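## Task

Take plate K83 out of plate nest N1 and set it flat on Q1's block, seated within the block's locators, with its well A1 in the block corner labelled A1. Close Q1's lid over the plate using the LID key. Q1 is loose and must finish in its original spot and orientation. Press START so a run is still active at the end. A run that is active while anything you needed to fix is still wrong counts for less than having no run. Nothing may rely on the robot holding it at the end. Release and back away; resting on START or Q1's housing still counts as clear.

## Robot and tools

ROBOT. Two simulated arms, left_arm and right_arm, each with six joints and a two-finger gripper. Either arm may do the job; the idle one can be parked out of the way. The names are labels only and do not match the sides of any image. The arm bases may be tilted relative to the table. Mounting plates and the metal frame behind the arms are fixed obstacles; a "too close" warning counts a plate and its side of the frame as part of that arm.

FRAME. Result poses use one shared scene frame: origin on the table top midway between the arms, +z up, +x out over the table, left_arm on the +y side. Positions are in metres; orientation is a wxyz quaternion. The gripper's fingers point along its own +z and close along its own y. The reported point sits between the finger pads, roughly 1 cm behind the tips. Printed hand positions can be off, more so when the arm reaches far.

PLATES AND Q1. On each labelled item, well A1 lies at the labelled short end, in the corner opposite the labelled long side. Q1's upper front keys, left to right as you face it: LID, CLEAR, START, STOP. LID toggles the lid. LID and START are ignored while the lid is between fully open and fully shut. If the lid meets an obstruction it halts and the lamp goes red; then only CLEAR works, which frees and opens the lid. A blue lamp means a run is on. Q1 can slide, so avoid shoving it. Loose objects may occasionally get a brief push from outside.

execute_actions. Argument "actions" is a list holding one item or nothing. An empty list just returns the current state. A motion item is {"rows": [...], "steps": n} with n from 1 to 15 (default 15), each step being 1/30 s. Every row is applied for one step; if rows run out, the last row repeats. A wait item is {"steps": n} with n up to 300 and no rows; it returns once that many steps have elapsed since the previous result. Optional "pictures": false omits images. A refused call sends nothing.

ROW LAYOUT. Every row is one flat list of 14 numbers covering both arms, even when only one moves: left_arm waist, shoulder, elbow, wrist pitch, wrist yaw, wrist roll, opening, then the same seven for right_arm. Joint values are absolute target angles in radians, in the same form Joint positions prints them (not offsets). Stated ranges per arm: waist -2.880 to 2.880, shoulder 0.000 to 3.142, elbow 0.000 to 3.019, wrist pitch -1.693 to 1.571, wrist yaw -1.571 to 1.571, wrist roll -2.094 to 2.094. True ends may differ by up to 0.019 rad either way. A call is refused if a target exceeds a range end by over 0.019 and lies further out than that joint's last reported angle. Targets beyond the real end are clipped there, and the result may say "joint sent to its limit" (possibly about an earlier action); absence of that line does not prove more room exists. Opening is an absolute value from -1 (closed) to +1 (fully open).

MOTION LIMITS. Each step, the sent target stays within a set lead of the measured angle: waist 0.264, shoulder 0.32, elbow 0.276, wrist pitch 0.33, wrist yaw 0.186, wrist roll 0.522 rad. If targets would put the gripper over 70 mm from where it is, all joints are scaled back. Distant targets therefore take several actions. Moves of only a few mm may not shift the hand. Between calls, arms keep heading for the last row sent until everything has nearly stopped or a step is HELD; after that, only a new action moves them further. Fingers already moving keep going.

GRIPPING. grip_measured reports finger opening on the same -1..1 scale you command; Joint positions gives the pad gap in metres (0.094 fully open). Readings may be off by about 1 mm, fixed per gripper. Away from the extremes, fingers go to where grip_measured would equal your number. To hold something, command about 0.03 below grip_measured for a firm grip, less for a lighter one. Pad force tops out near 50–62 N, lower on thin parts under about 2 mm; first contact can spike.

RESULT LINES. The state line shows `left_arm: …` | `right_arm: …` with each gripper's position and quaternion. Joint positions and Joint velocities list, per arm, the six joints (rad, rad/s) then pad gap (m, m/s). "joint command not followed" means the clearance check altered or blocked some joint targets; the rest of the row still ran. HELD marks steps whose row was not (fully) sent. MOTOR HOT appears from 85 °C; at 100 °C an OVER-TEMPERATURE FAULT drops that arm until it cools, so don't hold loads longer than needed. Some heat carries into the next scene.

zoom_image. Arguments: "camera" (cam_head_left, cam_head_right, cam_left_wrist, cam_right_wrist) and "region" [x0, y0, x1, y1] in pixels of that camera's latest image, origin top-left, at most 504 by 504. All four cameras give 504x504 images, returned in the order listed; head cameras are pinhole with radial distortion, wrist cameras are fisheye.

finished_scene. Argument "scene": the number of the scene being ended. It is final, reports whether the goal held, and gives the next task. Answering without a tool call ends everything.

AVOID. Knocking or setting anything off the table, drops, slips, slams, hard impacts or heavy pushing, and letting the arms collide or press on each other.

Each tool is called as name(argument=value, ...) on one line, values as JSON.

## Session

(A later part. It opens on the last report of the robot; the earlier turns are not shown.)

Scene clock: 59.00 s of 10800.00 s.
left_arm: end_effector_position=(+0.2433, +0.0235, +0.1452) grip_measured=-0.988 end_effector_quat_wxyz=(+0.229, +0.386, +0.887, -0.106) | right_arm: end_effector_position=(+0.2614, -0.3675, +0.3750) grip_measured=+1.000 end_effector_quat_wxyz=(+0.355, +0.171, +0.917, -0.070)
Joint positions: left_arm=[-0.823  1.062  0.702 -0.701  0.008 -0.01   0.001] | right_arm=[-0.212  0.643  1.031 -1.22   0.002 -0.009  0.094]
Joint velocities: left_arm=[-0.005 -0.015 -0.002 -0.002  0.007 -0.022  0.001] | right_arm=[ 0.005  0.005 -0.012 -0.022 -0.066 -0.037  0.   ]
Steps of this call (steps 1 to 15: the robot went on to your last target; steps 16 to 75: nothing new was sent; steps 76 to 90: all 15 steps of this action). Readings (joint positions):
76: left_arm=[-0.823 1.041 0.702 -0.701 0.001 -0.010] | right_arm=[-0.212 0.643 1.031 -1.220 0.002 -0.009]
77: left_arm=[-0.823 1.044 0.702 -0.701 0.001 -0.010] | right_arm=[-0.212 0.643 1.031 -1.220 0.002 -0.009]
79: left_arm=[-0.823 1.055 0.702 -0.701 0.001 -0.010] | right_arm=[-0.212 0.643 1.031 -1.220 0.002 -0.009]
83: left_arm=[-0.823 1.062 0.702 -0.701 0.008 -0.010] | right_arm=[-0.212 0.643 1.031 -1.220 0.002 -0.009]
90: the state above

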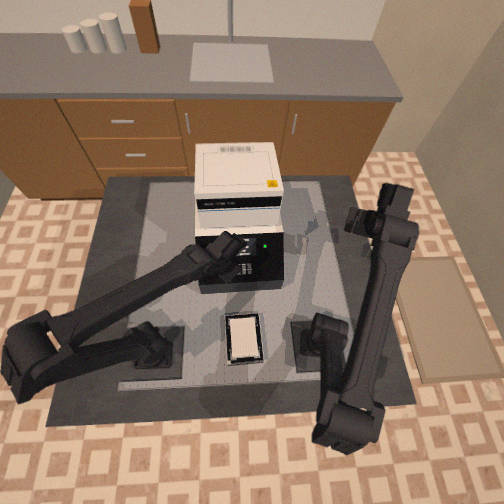

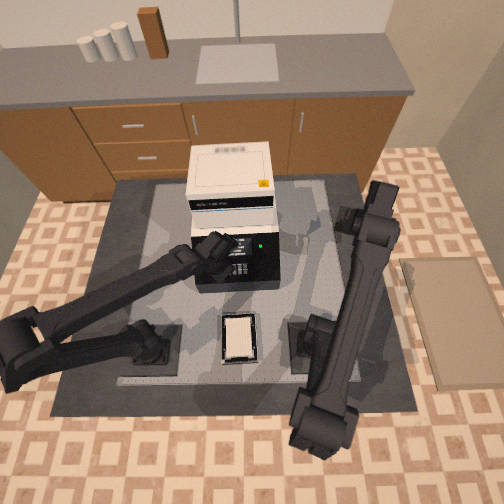

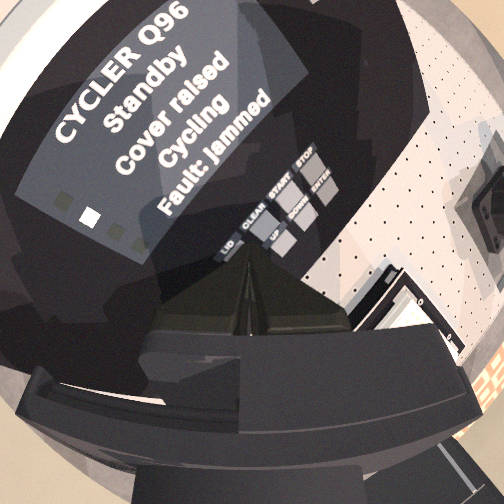

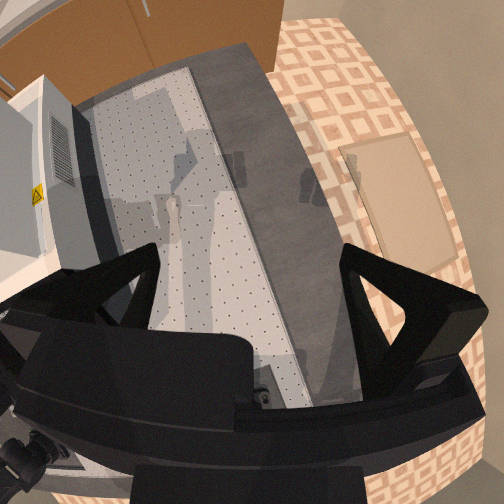

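execute_actions(actions=[{"rows":[[-0.826,0.868,0.73,-0.852,0,0,-1,-0.2,0.647,1.05,-1.2,0,0,1]],"steps":10}], pictures=false)

execute_actions(actions=[{"rows":[[-1.42,1.1,0.9,-1.3,0,-1.42,1,-0.2,0.647,1.05,-1.2,0,0,1]]}], pictures=false)

execute_actions(actions=[{"rows":[[-1.42,1.232,0.86,-1.19,0,-1.42,1,-0.2,0.647,1.05,-1.2,0,0,1]]}], pictures=false)

execute_actions(actions=[{"steps":15}])

zoom_image(camera="cam_head_left", region=[170, 110, 320, 260])

Scene clock: 64.20 s of 10800.00 s.
left_arm: end_effector_position=(+0.2184, +0.0518, +0.2032) grip_measured=-0.988 end_effector_quat_wxyz=(+0.270, +0.380, +0.876, -0.122) | right_arm: end_effector_position=(+0.2614, -0.3675, +0.3750) grip_measured=+1.000 end_effector_quat_wxyz=(+0.355, +0.171, +0.917, -0.070)
Joint positions: left_arm=[-0.823  0.837  0.702 -0.833  0.003 -0.01   0.001] | right_arm=[-0.212  0.643  1.031 -1.22   0.002 -0.009  0.094]
Joint velocities: left_arm=[-0.005  0.112 -0.017 -0.037 -0.022  0.037  0.   ] | right_arm=[ 0.005 -0.015  0.017 -0.017 -0.051  0.022  0.   ]
Steps of this call (steps 1 to 15: the robot went on to your last target; steps 16 to 146: nothing new was sent; steps 147 to 156: all 10 steps of this action). Readings (joint positions):
147: left_arm=[-0.823 1.047 0.704 -0.726 0.007 -0.010] | right_arm=[-0.212 0.643 1.031 -1.220 0.002 -0.009]
148: left_arm=[-0.823 1.017 0.703 -0.768 0.004 -0.010] | right_arm=[-0.212 0.643 1.031 -1.220 0.002 -0.009]
150: left_arm=[-0.823 0.936 0.702 -0.818 0.003 -0.010] | right_arm=[-0.212 0.643 1.031 -1.220 0.002 -0.009]
154: left_arm=[-0.823 0.836 0.702 -0.831 0.003 -0.010] | right_arm=[-0.212 0.643 1.031 -1.220 0.002 -0.009]
156: the state above

Scene clock: 64.70 s of 10800.00 s.
left_arm: end_effector_position=(+0.0290, +0.0092, +0.1588) grip_measured=+1.000 end_effector_quat_wxyz=(+0.002, +0.094, +0.995, -0.017) | right_arm: end_effector_position=(+0.2614, -0.3675, +0.3750) grip_measured=+1.000 end_effector_quat_wxyz=(+0.355, +0.171, +0.917, -0.070)
Joint positions: left_arm=[-1.434  1.114  0.86  -1.283  0.003 -1.251  0.094] | right_arm=[-0.212  0.643  1.031 -1.22   0.002 -0.009  0.094]
Joint velocities: left_arm=[ 0.19  -0.073 -0.002 -0.037 -0.095 -1.092  0.   ] | right_arm=[-0.015 -0.015  0.007  0.002  0.007  0.066  0.   ]
Steps of this call (steps 1 to 15: all 15 steps of this action). Readings (joint positions):
1: left_arm=[-0.845 0.860 0.721 -0.893 -0.007 -0.084] | right_arm=[-0.212 0.643 1.031 -1.220 0.002 -0.009]
2: left_arm=[-0.896 0.905 0.759 -0.991 -0.008 -0.171] | right_arm=[-0.212 0.643 1.031 -1.220 0.002 -0.009]
4: left_arm=[-1.046 1.016 0.830 -1.151 -0.007 -0.352] | right_arm=[-0.212 0.643 1.031 -1.220 0.002 -0.009]
8: left_arm=[-1.371 1.134 0.860 -1.252 0.002 -0.727] | right_arm=[-0.212 0.643 1.031 -1.220 0.002 -0.009]
15: the state above

Scene clock: 65.20 s of 10800.00 s.
left_arm: end_effector_position=(+0.0342, -0.0085, +0.1193) grip_measured=+1.000 end_effector_quat_wxyz=(-0.003, +0.013, +1.000, +0.013) | right_arm: end_effector_position=(+0.2614, -0.3675, +0.3750) grip_measured=+1.000 end_effector_quat_wxyz=(+0.355, +0.171, +0.917, -0.070)
Joint positions: left_arm=[-1.426  1.247  0.855 -1.206  0.002 -1.404  0.094] | right_arm=[-0.212  0.643  1.031 -1.22   0.002 -0.009  0.094]
Joint velocities: left_arm=[ 0.005 -0.015 -0.007 -0.017  0.007 -0.066  0.   ] | right_arm=[-0.005  0.005  0.002 -0.017  0.139  0.051  0.   ]
Steps of this call (steps 1 to 15: all 15 steps of this action). Readings (joint positions):
1: left_arm=[-1.429 1.119 0.860 -1.272 0.002 -1.283] | right_arm=[-0.212 0.643 1.031 -1.220 0.002 -0.009]
2: left_arm=[-1.427 1.135 0.860 -1.251 0.002 -1.309] | right_arm=[-0.212 0.643 1.031 -1.220 0.002 -0.009]
4: left_arm=[-1.426 1.183 0.860 -1.221 0.002 -1.346] | right_arm=[-0.212 0.643 1.031 -1.220 0.002 -0.009]
8: left_arm=[-1.426 1.247 0.856 -1.206 0.002 -1.383] | right_arm=[-0.212 0.643 1.031 -1.220 0.002 -0.009]
15: the state above

Scene clock: 65.70 s of 10800.00 s.
left_arm: end_effector_position=(+0.0342, -0.0085, +0.1193) grip_measured=+1.000 end_effector_quat_wxyz=(-0.003, +0.011, +1.000, +0.014) | right_arm: end_effector_position=(+0.2614, -0.3675, +0.3750) grip_measured=+1.000 end_effector_quat_wxyz=(+0.355, +0.171, +0.917, -0.070)
Joint positions: left_arm=[-1.426  1.247  0.855 -1.206  0.002 -1.409  0.094] | right_arm=[-0.212  0.643  1.031 -1.22   0.002 -0.009  0.094]
Joint velocities: left_arm=[-0.005 -0.005 -0.017 -0.012 -0.066 -0.007  0.   ] | right_arm=[ 0.005 -0.005  0.002  0.007 -0.022  0.066  0.   ]
Steps of this call (steps 1 to 15: the robot went on to your last target). Readings (joint positions):
1: left_arm=[-1.426 1.247 0.855 -1.206 0.002 -1.405] | right_arm=[-0.212 0.643 1.031 -1.220 0.002 -0.009]
2: left_arm=[-1.426 1.247 0.855 -1.206 0.002 -1.406] | right_arm=[-0.212 0.643 1.031 -1.220 0.002 -0.009]
4: left_arm=[-1.426 1.247 0.855 -1.206 0.002 -1.407] | right_arm=[-0.212 0.643 1.031 -1.220 0.002 -0.009]
8: left_arm=[-1.426 1.247 0.855 -1.206 0.002 -1.409] | right_arm=[-0.212 0.643 1.031 -1.220 0.002 -0.009]
15: the state above
All arms were judged still, so your last target was given up. Only a new action makes them travel on or press farther. Fingers that are still opening or closing keep moving.

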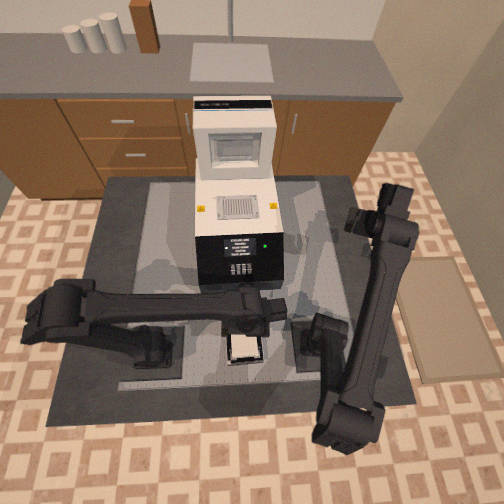

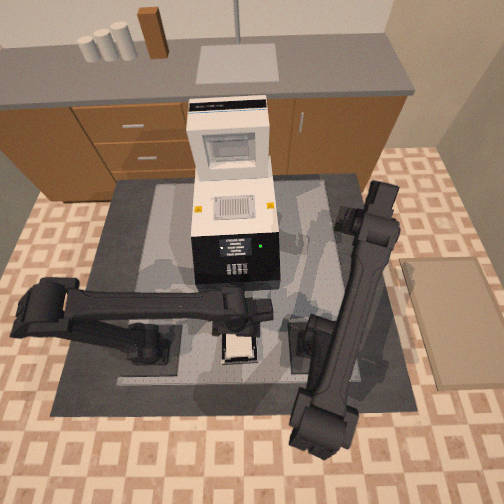

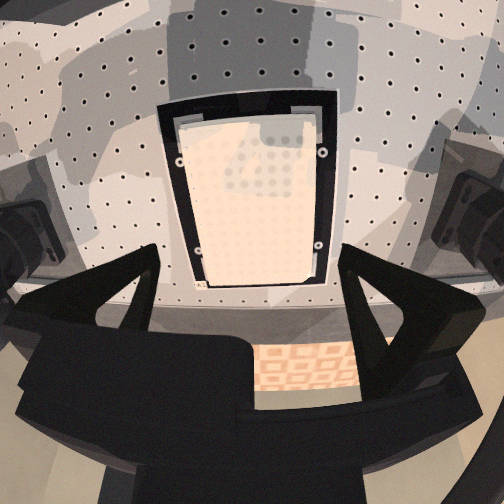

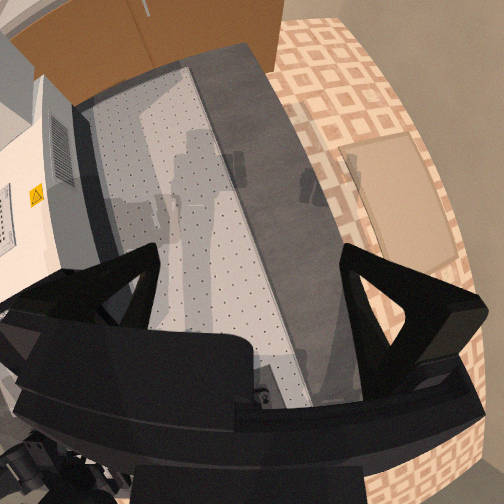

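Region (170, 110, 320, 260) of cam_head_left's 504x504 image, scaled by 3.360, with more detail than that image has.

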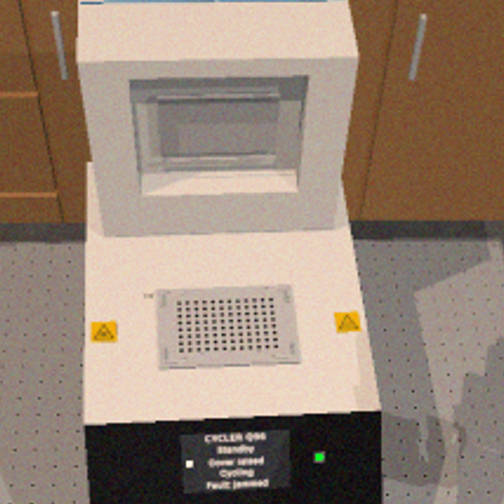

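zoom_image(camera="cam_head_left", region=[215, 325, 275, 375])

zoom_image(camera="cam_left_wrist", region=[150, 80, 370, 300])

Region (215, 325, 275, 375) of cam_head_left's 504x504 image, scaled by 8.400, with more detail than that image has.

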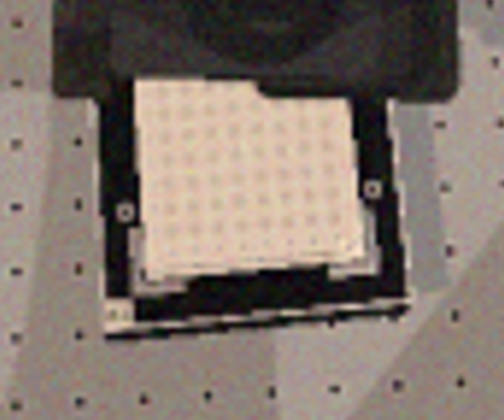

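Region (150, 80, 370, 300) of cam_left_wrist's 504x504 image, scaled by 2.291, with more detail than that image has.

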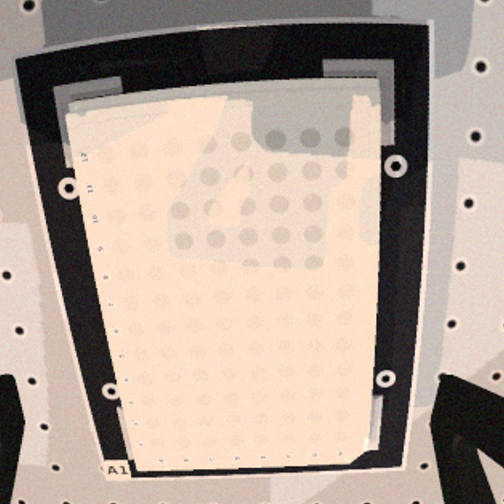

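execute_actions(actions=[{"rows":[[-1.465,1.29,0.79,-1.07,0,-1.56,1,-0.2,0.647,1.05,-1.2,0,0,1]],"steps":12}], pictures=false)

execute_actions(actions=[{"rows":[[-1.465,1.33,0.73,-0.94,0,-1.56,1,-0.2,0.647,1.05,-1.2,0,0,1]]}])

Scene clock: 71.37 s of 10800.00 s.
left_arm: end_effector_position=(+0.0241, -0.0081, +0.0817) grip_measured=+1.000 end_effector_quat_wxyz=(-0.001, -0.038, +0.999, +0.012) | right_arm: end_effector_position=(+0.2614, -0.3675, +0.3750) grip_measured=+1.000 end_effector_quat_wxyz=(+0.355, +0.171, +0.917, -0.070)
Joint positions: left_arm=[-1.459  1.291  0.783 -1.088  0.001 -1.54   0.094] | right_arm=[-0.212  0.643  1.031 -1.22   0.002 -0.009  0.094]
Joint velocities: left_arm=[ 0.005 -0.005 -0.007 -0.007  0.007 -0.022  0.   ] | right_arm=[-0.005 -0.005  0.007  0.027  0.051 -0.022  0.   ]
Steps of this call (steps 1 to 158: nothing new was sent; steps 159 to 170: all 12 steps of this action). Readings (joint positions):
159: left_arm=[-1.429 1.248 0.845 -1.180 0.001 -1.433] | right_arm=[-0.212 0.643 1.031 -1.220 0.002 -0.009]
160: left_arm=[-1.434 1.250 0.831 -1.141 0.001 -1.457] | right_arm=[-0.212 0.643 1.031 -1.220 0.002 -0.009]
162: left_arm=[-1.448 1.265 0.804 -1.103 0.001 -1.490] | right_arm=[-0.212 0.643 1.031 -1.220 0.002 -0.009]
166: left_arm=[-1.459 1.291 0.783 -1.092 0.001 -1.526] | right_arm=[-0.212 0.643 1.031 -1.220 0.002 -0.009]
170: the state above

Scene clock: 71.87 s of 10800.00 s.
left_arm: end_effector_position=(+0.0251, -0.0167, +0.0667) grip_measured=+1.000 end_effector_quat_wxyz=(+0.001, -0.042, +0.999, -0.015) | right_arm: end_effector_position=(+0.2614, -0.3675, +0.3750) grip_measured=+1.000 end_effector_quat_wxyz=(+0.355, +0.171, +0.917, -0.070)
Joint positions: left_arm=[-1.459  1.302  0.747 -0.986  0.    -1.547  0.094] | right_arm=[-0.212  0.643  1.031 -1.22   0.002 -0.009  0.094]
Joint velocities: left_arm=[-0.005  0.005  0.007 -0.002 -0.022  0.037  0.   ] | right_arm=[-0.005 -0.024 -0.007 -0.007  0.066  0.051  0.   ]
Steps of this call (steps 1 to 15: all 15 steps of this action). Readings (joint positions):
1: left_arm=[-1.459 1.292 0.775 -1.060 0.001 -1.542] | right_arm=[-0.212 0.643 1.031 -1.220 0.002 -0.009]
2: left_arm=[-1.459 1.294 0.762 -1.018 0.001 -1.544] | right_arm=[-0.212 0.643 1.031 -1.220 0.002 -0.009]
4: left_arm=[-1.459 1.305 0.747 -0.986 0.000 -1.545] | right_arm=[-0.212 0.643 1.031 -1.220 0.002 -0.009]
8: left_arm=[-1.459 1.302 0.747 -0.986 0.000 -1.546] | right_arm=[-0.212 0.643 1.031 -1.220 0.002 -0.009]
15: the state above

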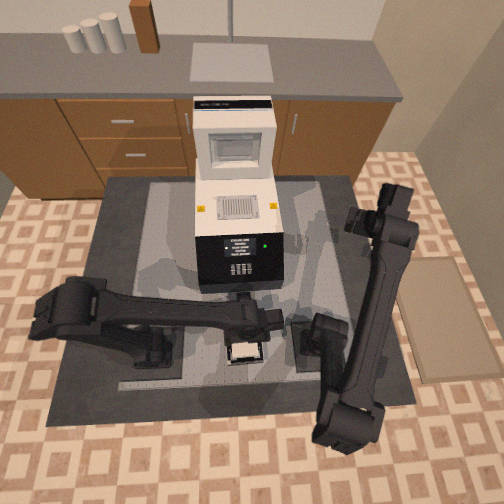

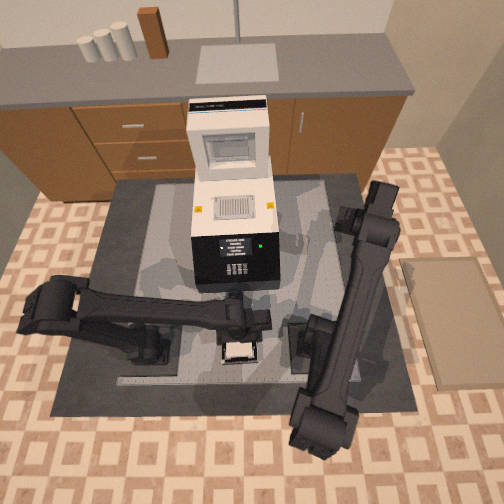

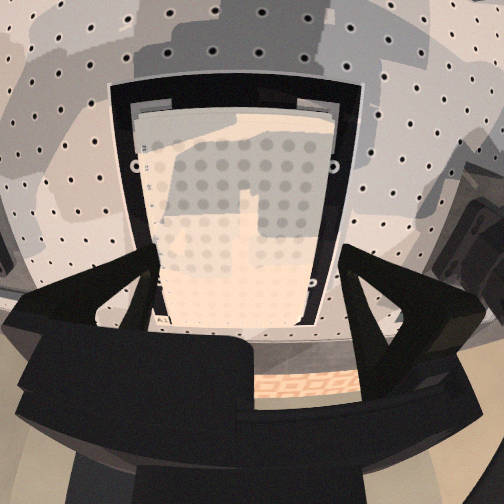

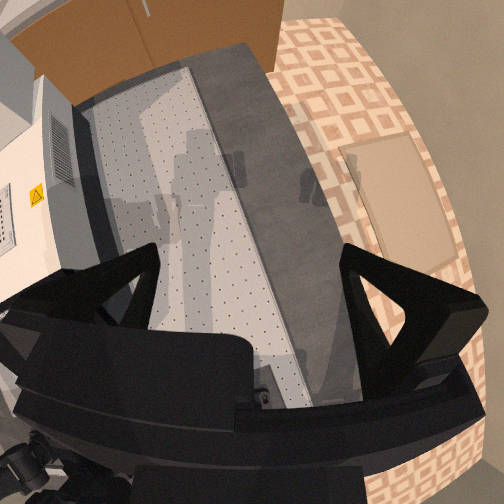

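execute_actions(actions=[{"rows":[[-1.465,1.26,0.78,-1.06,0,-1.56,1,-0.2,0.647,1.05,-1.2,0,0,1]]}], pictures=false)

execute_actions(actions=[{"rows":[[-1.465,1.29,0.76,-1.04,0,-1.56,1,-0.2,0.647,1.05,-1.2,0,0,1]]}])

Scene clock: 75.33 s of 10800.00 s.
left_arm: end_effector_position=(+0.0239, -0.0055, +0.0762) grip_measured=+1.000 end_effector_quat_wxyz=(+0.000, -0.043, +0.999, -0.003) | right_arm: end_effector_position=(+0.2614, -0.3675, +0.3750) grip_measured=+1.000 end_effector_quat_wxyz=(+0.355, +0.171, +0.917, -0.070)
Joint positions: left_arm=[-1.459  1.272  0.75  -1.044  0.    -1.549  0.094] | right_arm=[-0.212  0.643  1.031 -1.22   0.002 -0.009  0.094]
Joint velocities: left_arm=[-0.015 -0.005 -0.017 -0.002  0.007 -0.007  0.   ] | right_arm=[-0.015 -0.024 -0.007 -0.002 -0.066 -0.007  0.   ]
Steps of this call (steps 1 to 15: the robot went on to your last target; steps 16 to 89: nothing new was sent; steps 90 to 104: all 15 steps of this action). Readings (joint positions):
90: left_arm=[-1.459 1.299 0.750 -1.000 0.000 -1.547] | right_arm=[-0.212 0.643 1.031 -1.220 0.002 -0.009]
91: left_arm=[-1.459 1.293 0.750 -1.015 0.000 -1.547] | right_arm=[-0.212 0.643 1.031 -1.220 0.002 -0.009]
93: left_arm=[-1.459 1.282 0.750 -1.036 0.000 -1.549] | right_arm=[-0.212 0.643 1.031 -1.220 0.002 -0.009]
97: left_arm=[-1.459 1.272 0.750 -1.043 0.000 -1.549] | right_arm=[-0.212 0.643 1.031 -1.220 0.002 -0.009]
104: the state above

Scene clock: 75.83 s of 10800.00 s.
left_arm: end_effector_position=(+0.0238, -0.0051, +0.0744) grip_measured=+1.000 end_effector_quat_wxyz=(-0.000, -0.043, +0.999, +0.001) | right_arm: end_effector_position=(+0.2614, -0.3675, +0.3750) grip_measured=+1.000 end_effector_quat_wxyz=(+0.355, +0.171, +0.917, -0.070)
Joint positions: left_arm=[-1.459  1.278  0.75  -1.044  0.    -1.55   0.094] | right_arm=[-0.212  0.643  1.031 -1.22   0.002 -0.009  0.094]
Joint velocities: left_arm=[-0.015 -0.015 -0.007 -0.012  0.022 -0.095  0.   ] | right_arm=[-0.005 -0.005 -0.002  0.012  0.007  0.022  0.   ]
Steps of this call (steps 1 to 15: all 15 steps of this action). Readings (joint positions):
1: left_arm=[-1.459 1.272 0.750 -1.044 0.000 -1.549] | right_arm=[-0.212 0.643 1.031 -1.220 0.002 -0.009]
2: left_arm=[-1.459 1.273 0.750 -1.044 0.000 -1.550] | right_arm=[-0.212 0.643 1.031 -1.220 0.002 -0.009]
4: left_arm=[-1.459 1.276 0.750 -1.044 0.000 -1.550] | right_arm=[-0.212 0.643 1.031 -1.220 0.002 -0.009]
8: left_arm=[-1.459 1.278 0.750 -1.044 0.000 -1.550] | right_arm=[-0.212 0.643 1.031 -1.220 0.002 -0.009]
15: the state above

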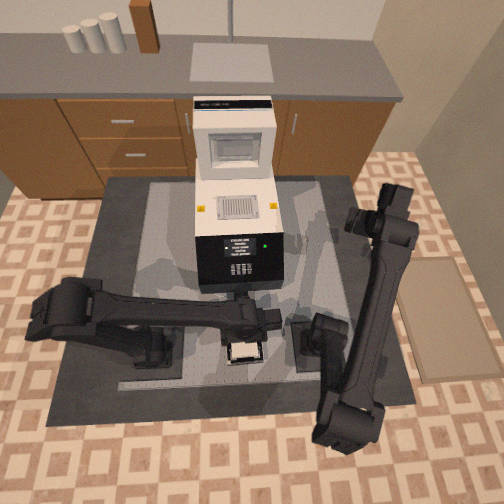

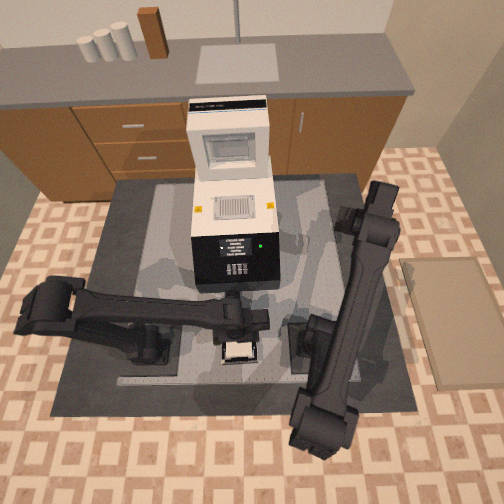

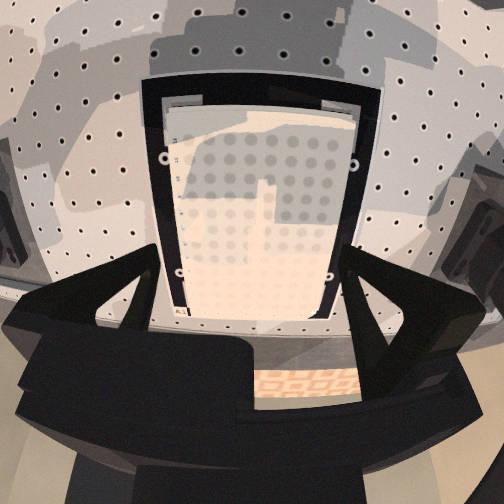

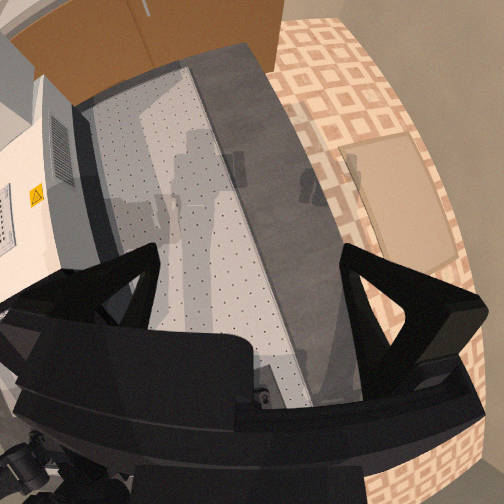

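execute_actions(actions=[{"rows":[[-1.465,1.305,0.76,-1.005,0,-1.56,1,-0.2,0.647,1.05,-1.2,0,0,1]],"steps":10}], pictures=false)

execute_actions(actions=[{"rows":[[-1.465,1.315,0.735,-0.995,0,-1.56,1,-0.2,0.647,1.05,-1.2,0,0,1],[-1.465,1.32,0.73,-0.985,0,-1.56,1,-0.2,0.647,1.05,-1.2,0,0,1],[-1.465,1.325,0.728,-0.98,0,-1.56,1,-0.2,0.647,1.05,-1.2,0,0,1],[-1.465,1.33,0.725,-0.97,0,-1.56,1,-0.2,0.647,1.05,-1.2,0,0,1],[-1.465,1.338,0.722,-0.965,0,-1.56,1,-0.2,0.647,1.05,-1.2,0,0,1],[-1.465,1.338,0.722,-0.955,0,-1.56,1,-0.2,0.647,1.05,-1.2,0,0,1]]}])

Scene clock: 81.17 s of 10800.00 s.
left_arm: end_effector_position=(+0.0243, -0.0091, +0.0693) grip_measured=+1.000 end_effector_quat_wxyz=(-0.000, -0.043, +0.999, -0.001) | right_arm: end_effector_position=(+0.2614, -0.3675, +0.3750) grip_measured=+1.000 end_effector_quat_wxyz=(+0.355, +0.171, +0.917, -0.070)
Joint positions: left_arm=[-1.459  1.296  0.75  -1.023  0.    -1.55   0.094] | right_arm=[-0.212  0.643  1.031 -1.22   0.002 -0.009  0.094]
Joint velocities: left_arm=[-0.005 -0.005 -0.002 -0.002 -0.022 -0.022  0.   ] | right_arm=[ 0.005 -0.015 -0.002  0.007  0.022 -0.037  0.   ]
Steps of this call (steps 1 to 15: the robot went on to your last target; steps 16 to 90: nothing new was sent; then 2.00 s passed at rest; steps 91 to 100: all 10 steps of this action). Readings (joint positions):
91: left_arm=[-1.459 1.280 0.750 -1.040 0.000 -1.550] | right_arm=[-0.212 0.643 1.031 -1.220 0.002 -0.009]
92: left_arm=[-1.459 1.282 0.750 -1.034 0.000 -1.550] | right_arm=[-0.212 0.643 1.031 -1.220 0.002 -0.009]
94: left_arm=[-1.459 1.288 0.750 -1.026 0.000 -1.550] | right_arm=[-0.212 0.643 1.031 -1.220 0.002 -0.009]
98: left_arm=[-1.459 1.296 0.750 -1.023 0.000 -1.550] | right_arm=[-0.212 0.643 1.031 -1.220 0.002 -0.009]
100: the state above

Scene clock: 81.67 s of 10800.00 s.
left_arm: end_effector_position=(+0.0241, -0.0076, +0.0524) grip_measured=+1.000 end_effector_quat_wxyz=(-0.000, -0.044, +0.999, +0.001) | right_arm: end_effector_position=(+0.2614, -0.3675, +0.3750) grip_measured=+1.000 end_effector_quat_wxyz=(+0.355, +0.171, +0.917, -0.070)
Joint positions: left_arm=[-1.459  1.325  0.723 -0.972  0.    -1.551  0.094] | right_arm=[-0.212  0.643  1.031 -1.22   0.002 -0.009  0.094]
Joint velocities: left_arm=[-0.005  0.015  0.007  0.007  0.066  0.007  0.   ] | right_arm=[-0.005 -0.015 -0.002 -0.017 -0.051 -0.022  0.   ]
Steps of this call (steps 1 to 15: all 15 steps of this action). Readings (joint positions):
1: left_arm=[-1.459 1.296 0.749 -1.021 0.000 -1.550] | right_arm=[-0.212 0.643 1.031 -1.220 0.002 -0.009]
2: left_arm=[-1.459 1.297 0.745 -1.014 0.000 -1.550] | right_arm=[-0.212 0.643 1.031 -1.220 0.002 -0.009]
4: left_arm=[-1.459 1.303 0.736 -1.002 0.000 -1.550] | right_arm=[-0.212 0.643 1.031 -1.220 0.002 -0.009]
8: left_arm=[-1.459 1.325 0.723 -0.980 0.000 -1.551] | right_arm=[-0.212 0.643 1.031 -1.220 0.002 -0.009]
15: the state above

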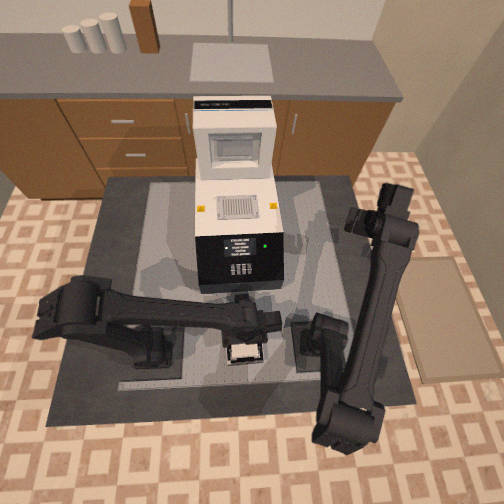

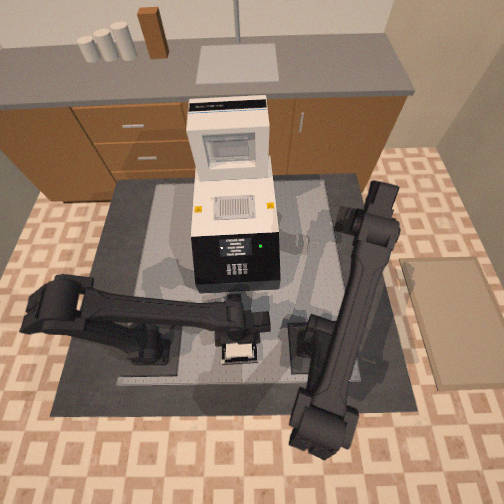

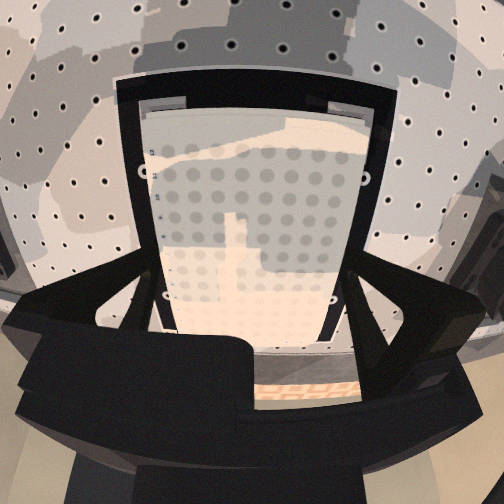

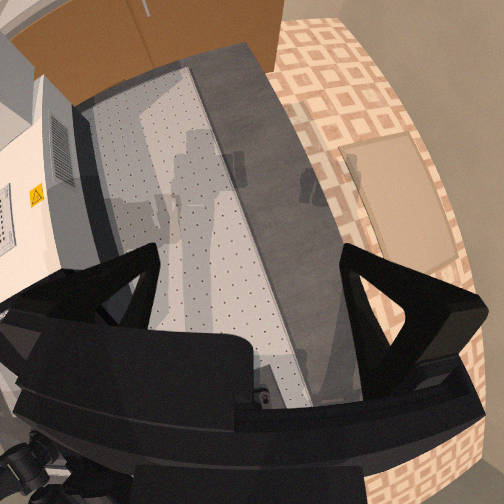

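execute_actions(actions=[{"rows":[[-1.465,1.35,0.722,-0.94,0,-1.52,1,-0.2,0.647,1.05,-1.2,0,0,1],[-1.465,1.35,0.722,-0.94,0,-1.52,1,-0.2,0.647,1.05,-1.2,0,0,1],[-1.465,1.355,0.722,-0.93,0,-1.52,1,-0.2,0.647,1.05,-1.2,0,0,1],[-1.465,1.36,0.715,-0.92,0,-1.52,1,-0.2,0.647,1.05,-1.2,0,0,1],[-1.465,1.365,0.71,-0.91,0,-1.52,1,-0.2,0.647,1.05,-1.2,0,0,1],[-1.465,1.372,0.7,-0.898,0,-1.52,1,-0.2,0.647,1.05,-1.2,0,0,1]]}])

Scene clock: 85.23 s of 10800.00 s.
left_arm: end_effector_position=(+0.0243, -0.0115, +0.0512) grip_measured=+1.000 end_effector_quat_wxyz=(-0.000, -0.035, +0.999, -0.005) | right_arm: end_effector_position=(+0.2614, -0.3675, +0.3750) grip_measured=+1.000 end_effector_quat_wxyz=(+0.355, +0.171, +0.917, -0.070)
Joint positions: left_arm=[-1.459  1.329  0.723 -0.955  0.001 -1.534  0.094] | right_arm=[-0.212  0.643  1.031 -1.22   0.002 -0.009  0.094]
Joint velocities: left_arm=[ 0.015 -0.005  0.007  0.002  0.037  0.022  0.   ] | right_arm=[-0.015 -0.024 -0.017  0.012 -0.007 -0.022  0.   ]
Steps of this call (steps 1 to 15: the robot went on to your last target; steps 16 to 90: nothing new was sent; then 0.07 s passed at rest; steps 91 to 105: all 15 steps of this action). Readings (joint positions):
91: left_arm=[-1.459 1.325 0.723 -0.969 0.000 -1.547] | right_arm=[-0.212 0.643 1.031 -1.220 0.002 -0.009]
92: left_arm=[-1.459 1.326 0.723 -0.966 0.000 -1.544] | right_arm=[-0.212 0.643 1.031 -1.220 0.002 -0.009]
94: left_arm=[-1.459 1.328 0.723 -0.956 0.000 -1.539] | right_arm=[-0.212 0.643 1.031 -1.220 0.002 -0.009]
98: left_arm=[-1.459 1.329 0.723 -0.955 0.001 -1.535] | right_arm=[-0.212 0.643 1.031 -1.220 0.002 -0.009]
105: the state above

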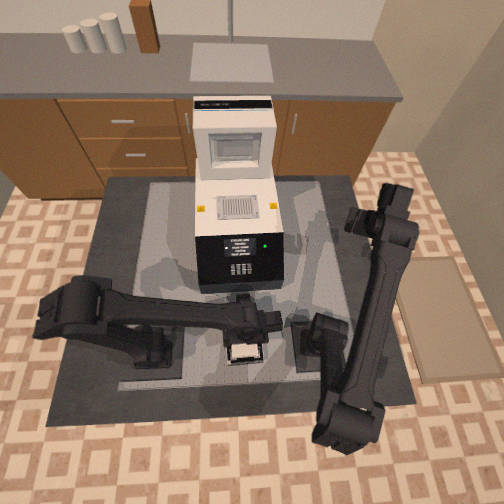

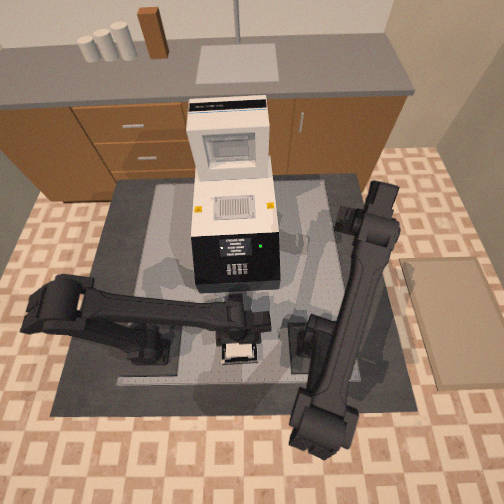

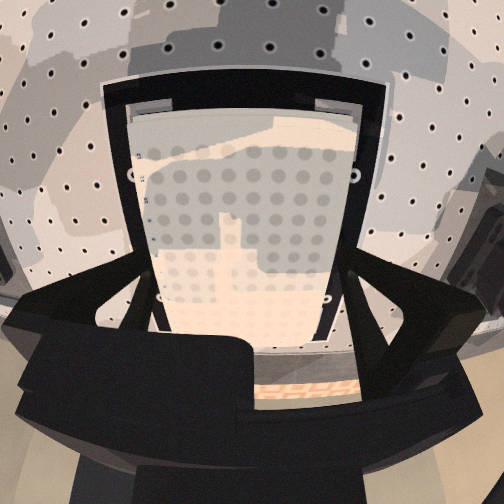

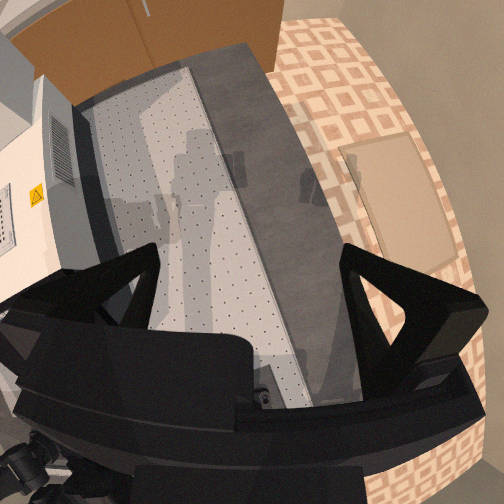

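execute_actions(actions=[{"rows":[[-1.465,1.31,0.735,-0.98,0,-1.535,1,-0.2,0.647,1.05,-1.2,0,0,1]],"steps":8}], pictures=false)

execute_actions(actions=[{"rows":[[-1.465,1.31,0.735,-0.98,0,-1.535,0.76,-0.2,0.647,1.05,-1.2,0,0,1]]}])

Scene clock: 87.43 s of 10800.00 s.
left_arm: end_effector_position=(+0.0241, -0.0097, +0.0524) grip_measured=+1.000 end_effector_quat_wxyz=(-0.001, -0.035, +0.999, -0.003) | right_arm: end_effector_position=(+0.2614, -0.3675, +0.3750) grip_measured=+1.000 end_effector_quat_wxyz=(+0.355, +0.171, +0.917, -0.070)
Joint positions: left_arm=[-1.459  1.325  0.723 -0.964  0.001 -1.533  0.094] | right_arm=[-0.212  0.643  1.031 -1.22   0.002 -0.009  0.094]
Joint velocities: left_arm=[-0.015 -0.005 -0.002  0.007  0.037  0.022  0.   ] | right_arm=[-0.024 -0.005  0.002 -0.012 -0.007  0.007  0.   ]
Steps of this call (steps 1 to 15: the robot went on to your last target; steps 16 to 58: nothing new was sent; steps 59 to 66: all 8 steps of this action). Readings (joint positions):
59: left_arm=[-1.459 1.327 0.723 -0.957 0.001 -1.533] | right_arm=[-0.212 0.643 1.031 -1.220 0.002 -0.009]
60: left_arm=[-1.459 1.325 0.723 -0.960 0.001 -1.533] | right_arm=[-0.212 0.643 1.031 -1.220 0.002 -0.009]
62: left_arm=[-1.459 1.325 0.723 -0.962 0.001 -1.533] | right_arm=[-0.212 0.643 1.031 -1.220 0.002 -0.009]
66: the state above

Scene clock: 87.93 s of 10800.00 s.
left_arm: end_effector_position=(+0.0241, -0.0095, +0.0524) grip_measured=+0.776 end_effector_quat_wxyz=(-0.001, -0.035, +0.999, -0.002) | right_arm: end_effector_position=(+0.2614, -0.3675, +0.3750) grip_measured=+1.000 end_effector_quat_wxyz=(+0.355, +0.171, +0.917, -0.070)
Joint positions: left_arm=[-1.459  1.325  0.723 -0.964  0.001 -1.533  0.083] | right_arm=[-0.212  0.643  1.031 -1.22   0.002 -0.009  0.094]
Joint velocities: left_arm=[-0.015 -0.005 -0.007 -0.012 -0.022 -0.022  0.001] | right_arm=[-0.005  0.005 -0.007 -0.027 -0.051 -0.051  0.   ]
Steps of this call (steps 1 to 15: all 15 steps of this action). Readings (joint positions):
1: left_arm=[-1.459 1.325 0.723 -0.964 0.001 -1.533] | right_arm=[-0.212 0.643 1.031 -1.220 0.002 -0.009]
2: left_arm=[-1.459 1.325 0.723 -0.964 0.001 -1.533] | right_arm=[-0.212 0.643 1.031 -1.220 0.002 -0.009]
4: left_arm=[-1.459 1.325 0.723 -0.964 0.001 -1.533] | right_arm=[-0.212 0.643 1.031 -1.220 0.002 -0.009]
8: left_arm=[-1.459 1.325 0.723 -0.964 0.001 -1.533] | right_arm=[-0.212 0.643 1.031 -1.220 0.002 -0.009]
15: the state above

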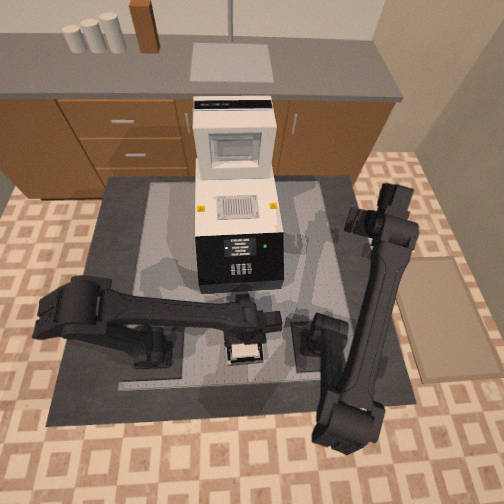

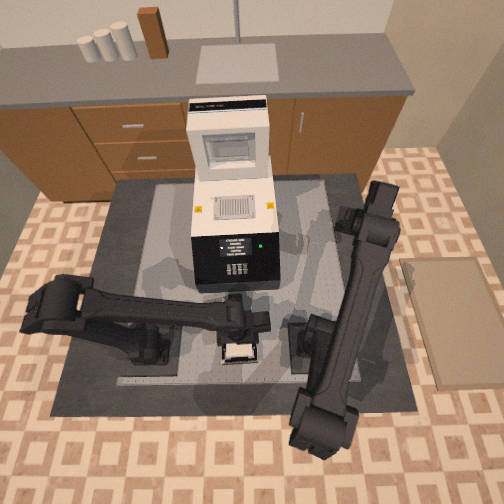

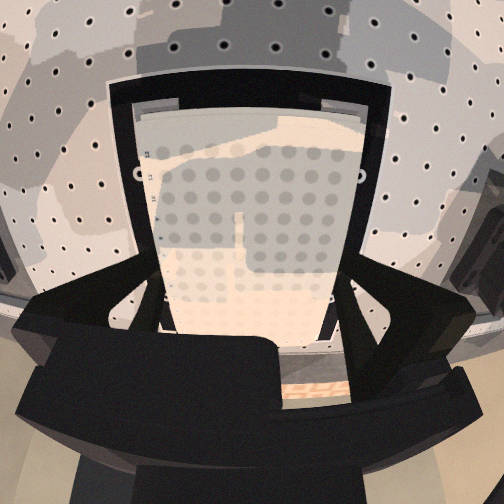

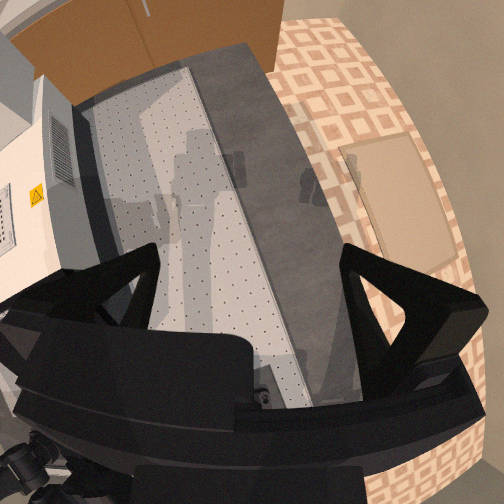

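execute_actions(actions=[{"rows":[[-1.465,1.3,0.76,-1.0,0,-1.535,0.745,-0.2,0.647,1.05,-1.2,0,0,1],[-1.465,1.295,0.765,-1.01,0,-1.535,0.745,-0.2,0.647,1.05,-1.2,0,0,1],[-1.465,1.29,0.77,-1.02,0,-1.535,0.745,-0.2,0.647,1.05,-1.2,0,0,1],[-1.465,1.285,0.78,-1.035,0,-1.535,0.745,-0.2,0.647,1.05,-1.2,0,0,1],[-1.465,1.28,0.79,-1.05,0,-1.535,0.745,-0.2,0.647,1.05,-1.2,0,0,1],[-1.465,1.27,0.80,-1.07,0,-1.535,0.745,-0.2,0.647,1.05,-1.2,0,0,1],[-1.465,1.26,0.82,-1.1,0,-1.535,0.745,-0.2,0.647,1.05,-1.2,0,0,1],[-1.465,1.25,0.84,-1.13,0,-1.535,0.745,-0.2,0.647,1.05,-1.2,0,0,1],[-1.465,1.24,0.87,-1.17,0,-1.535,0.745,-0.2,0.647,1.05,-1.2,0,0,1],[-1.465,1.23,0.9,-1.22,0,-1.535,0.745,-0.2,0.647,1.05,-1.2,0,0,1],[-1.465,1.22,0.94,-1.27,0,-1.535,0.745,-0.2,0.647,1.05,-1.2,0,0,1],[-1.465,1.21,0.98,-1.32,0,-1.535,0.745,-0.2,0.647,1.05,-1.2,0,0,1],[-1.465,1.2,1.02,-1.37,0,-1.535,0.745,-0.2,0.647,1.05,-1.2,0,0,1],[-1.465,1.19,1.06,-1.42,0,-1.535,0.745,-0.2,0.647,1.05,-1.2,0,0,1],[-1.465,1.18,1.1,-1.47,0,-1.535,0.745,-0.2,0.647,1.05,-1.2,0,0,1]]}], pictures=false)

execute_actions(actions=[{"rows":[[-1.465,1.15,1.2,-1.6,0,-1.2,0.745,-0.2,0.647,1.05,-1.2,0,0,1],[-1.465,1.15,1.2,-1.6,0,-1.2,0.745,-0.2,0.647,1.05,-1.2,0,0,1],[-1.465,1.15,1.2,-1.6,0,-1.2,0.745,-0.2,0.647,1.05,-1.2,0,0,1],[-1.465,1.16,1.32,-1.69,0,0.1,0.745,-0.2,0.647,1.05,-1.2,0,0,1]]}], pictures=false)

execute_actions(actions=[{"rows":[[-1.0,1.3,1.49,-1.69,0,0.55,0.745,-0.2,0.647,1.05,-1.2,0,0,1]]}], pictures=false)

execute_actions(actions=[{"steps":12}])

Scene clock: 93.87 s of 10800.00 s.
left_arm: end_effector_position=(+0.0244, -0.0125, +0.1570) grip_measured=+0.766 end_effector_quat_wxyz=(-0.003, -0.035, +0.999, +0.025) | right_arm: end_effector_position=(+0.2614, -0.3675, +0.3750) grip_measured=+1.000 end_effector_quat_wxyz=(+0.355, +0.171, +0.917, -0.070)
Joint positions: left_arm=[-1.459  1.234  0.948 -1.336  0.001 -1.533  0.083] | right_arm=[-0.212  0.643  1.031 -1.22   0.002 -0.009  0.094]
Joint velocities: left_arm=[ 0.005 -0.249  1.067 -1.209  0.037  0.007  0.001] | right_arm=[-0.005  0.005 -0.002 -0.012  0.037 -0.081  0.   ]
Steps of this call (steps 1 to 15: the robot went on to your last target; steps 16 to 90: nothing new was sent; then 2.43 s passed at rest; steps 91 to 105: all 15 steps of this action). Readings (joint positions):
91: left_arm=[-1.459 1.325 0.723 -0.968 0.001 -1.533] | right_arm=[-0.212 0.643 1.031 -1.220 0.002 -0.009]
92: left_arm=[-1.459 1.324 0.724 -0.970 0.001 -1.533] | right_arm=[-0.212 0.643 1.031 -1.220 0.002 -0.009]
94: left_arm=[-1.459 1.318 0.729 -0.985 0.001 -1.533] | right_arm=[-0.212 0.643 1.031 -1.220 0.002 -0.009]
98: left_arm=[-1.459 1.294 0.754 -1.066 0.001 -1.533] | right_arm=[-0.212 0.643 1.031 -1.220 0.002 -0.009]
105: the state above

Scene clock: 94.37 s of 10800.00 s.
left_arm: end_effector_position=(+0.0249, -0.0173, +0.3132) grip_measured=+0.767 end_effector_quat_wxyz=(+0.015, +0.542, +0.840, -0.020) | right_arm: end_effector_position=(+0.2614, -0.3675, +0.3750) grip_measured=+1.000 end_effector_quat_wxyz=(+0.355, +0.171, +0.917, -0.070)
Joint positions: left_arm=[-1.459  1.15   1.294 -1.665  0.001 -0.317  0.083] | right_arm=[-0.212  0.643  1.031 -1.22   0.002 -0.009  0.094]
Joint velocities: left_arm=[-0.015  0.015 -0.002 -0.022  0.007  2.762  0.   ] | right_arm=[-0.005 -0.005 -0.007 -0.002  0.007 -0.007  0.   ]
joint sent to its limit (left arm) — the command would take joint 4 (wrist pitch) past its lower limit, so that joint was sent only as far as its limit.
Steps of this call (steps 1 to 15: all 15 steps of this action). Readings (joint positions):
1: left_arm=[-1.459 1.226 0.985 -1.380 0.001 -1.502] | right_arm=[-0.212 0.643 1.031 -1.220 0.002 -0.009]
2: left_arm=[-1.459 1.217 1.022 -1.426 0.001 -1.464] | right_arm=[-0.212 0.643 1.031 -1.220 0.002 -0.009]
4: left_arm=[-1.459 1.199 1.095 -1.510 0.001 -1.367] | right_arm=[-0.212 0.643 1.031 -1.220 0.002 -0.009]
8: left_arm=[-1.459 1.180 1.250 -1.634 0.001 -1.015] | right_arm=[-0.212 0.643 1.031 -1.220 0.002 -0.009]
15: the state above

Scene clock: 94.87 s of 10800.00 s.
left_arm: end_effector_position=(+0.2008, -0.0116, +0.3126) grip_measured=+0.767 end_effector_quat_wxyz=(+0.008, +0.666, +0.746, +0.000) | right_arm: end_effector_position=(+0.2614, -0.3675, +0.3750) grip_measured=+1.000 end_effector_quat_wxyz=(+0.355, +0.171, +0.917, -0.070)
Joint positions: left_arm=[-0.976  1.317  1.433 -1.671 -0.004  0.477  0.083] | right_arm=[-0.212  0.643  1.031 -1.22   0.002 -0.009  0.094]
Joint velocities: left_arm=[-0.249  0.005  0.027 -0.012 -0.007  0.388 -0.001] | right_arm=[-0.005  0.005 -0.002 -0.007  0.007 -0.007  0.   ]
joint sent to its limit (left arm) — the command would take joint 4 (wrist pitch) past its lower limit, so that joint was sent only as far as its limit.
Steps of this call (steps 1 to 15: all 15 steps of this action). Readings (joint positions):
1: left_arm=[-1.445 1.159 1.303 -1.668 0.008 -0.247] | right_arm=[-0.212 0.643 1.031 -1.220 0.002 -0.009]
2: left_arm=[-1.412 1.174 1.324 -1.671 0.009 -0.183] | right_arm=[-0.212 0.643 1.031 -1.220 0.002 -0.009]
4: left_arm=[-1.311 1.219 1.372 -1.671 0.009 -0.048] | right_arm=[-0.212 0.643 1.031 -1.220 0.002 -0.009]
8: left_arm=[-1.067 1.294 1.425 -1.671 0.003 0.248] | right_arm=[-0.212 0.643 1.031 -1.220 0.002 -0.009]
15: the state above

Scene clock: 95.27 s of 10800.00 s.
left_arm: end_effector_position=(+0.1944, -0.0160, +0.3130) grip_measured=+0.767 end_effector_quat_wxyz=(+0.009, +0.695, +0.719, -0.001) | right_arm: end_effector_position=(+0.2614, -0.3675, +0.3750) grip_measured=+1.000 end_effector_quat_wxyz=(+0.355, +0.171, +0.917, -0.070)
Joint positions: left_arm=[-0.996  1.317  1.434 -1.671 -0.002  0.535  0.083] | right_arm=[-0.212  0.643  1.031 -1.22   0.002 -0.009  0.094]
Joint velocities: left_arm=[-0.005 -0.015  0.002 -0.002  0.051 -0.022  0.   ] | right_arm=[ 0.005  0.015 -0.002  0.002 -0.037  0.037  0.   ]
joint sent to its limit (left arm) — the command would take joint 4 (wrist pitch) past its lower limit, so that joint was sent only as far as its limit.
Steps of this call (steps 1 to 12: the robot went on to your last target). Readings (joint positions):
1: left_arm=[-0.983 1.317 1.434 -1.671 -0.004 0.490] | right_arm=[-0.212 0.643 1.031 -1.220 0.002 -0.009]
2: left_arm=[-0.989 1.317 1.434 -1.671 -0.003 0.500] | right_arm=[-0.212 0.643 1.031 -1.220 0.002 -0.009]
4: left_arm=[-0.995 1.317 1.434 -1.671 -0.002 0.515] | right_arm=[-0.212 0.643 1.031 -1.220 0.002 -0.009]
8: left_arm=[-0.996 1.317 1.434 -1.671 -0.002 0.530] | right_arm=[-0.212 0.643 1.031 -1.220 0.002 -0.009]
12: the state above

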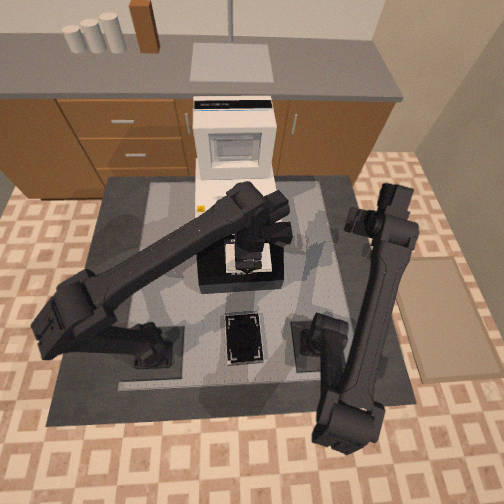

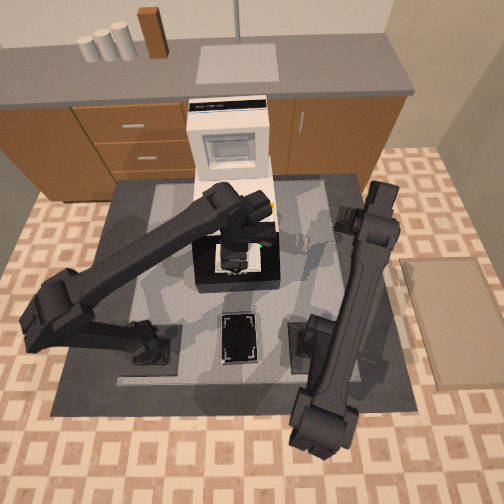

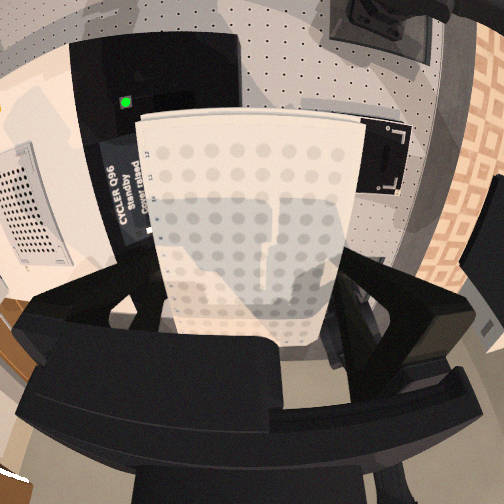

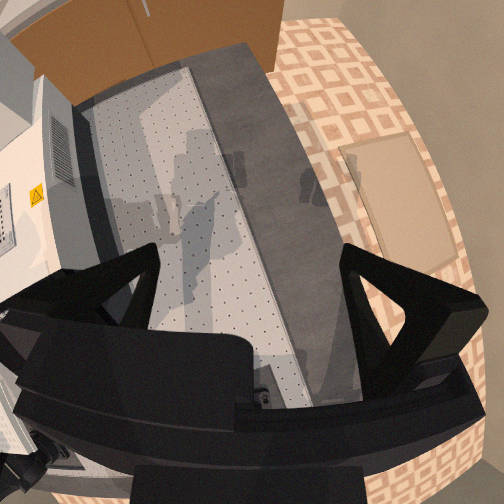

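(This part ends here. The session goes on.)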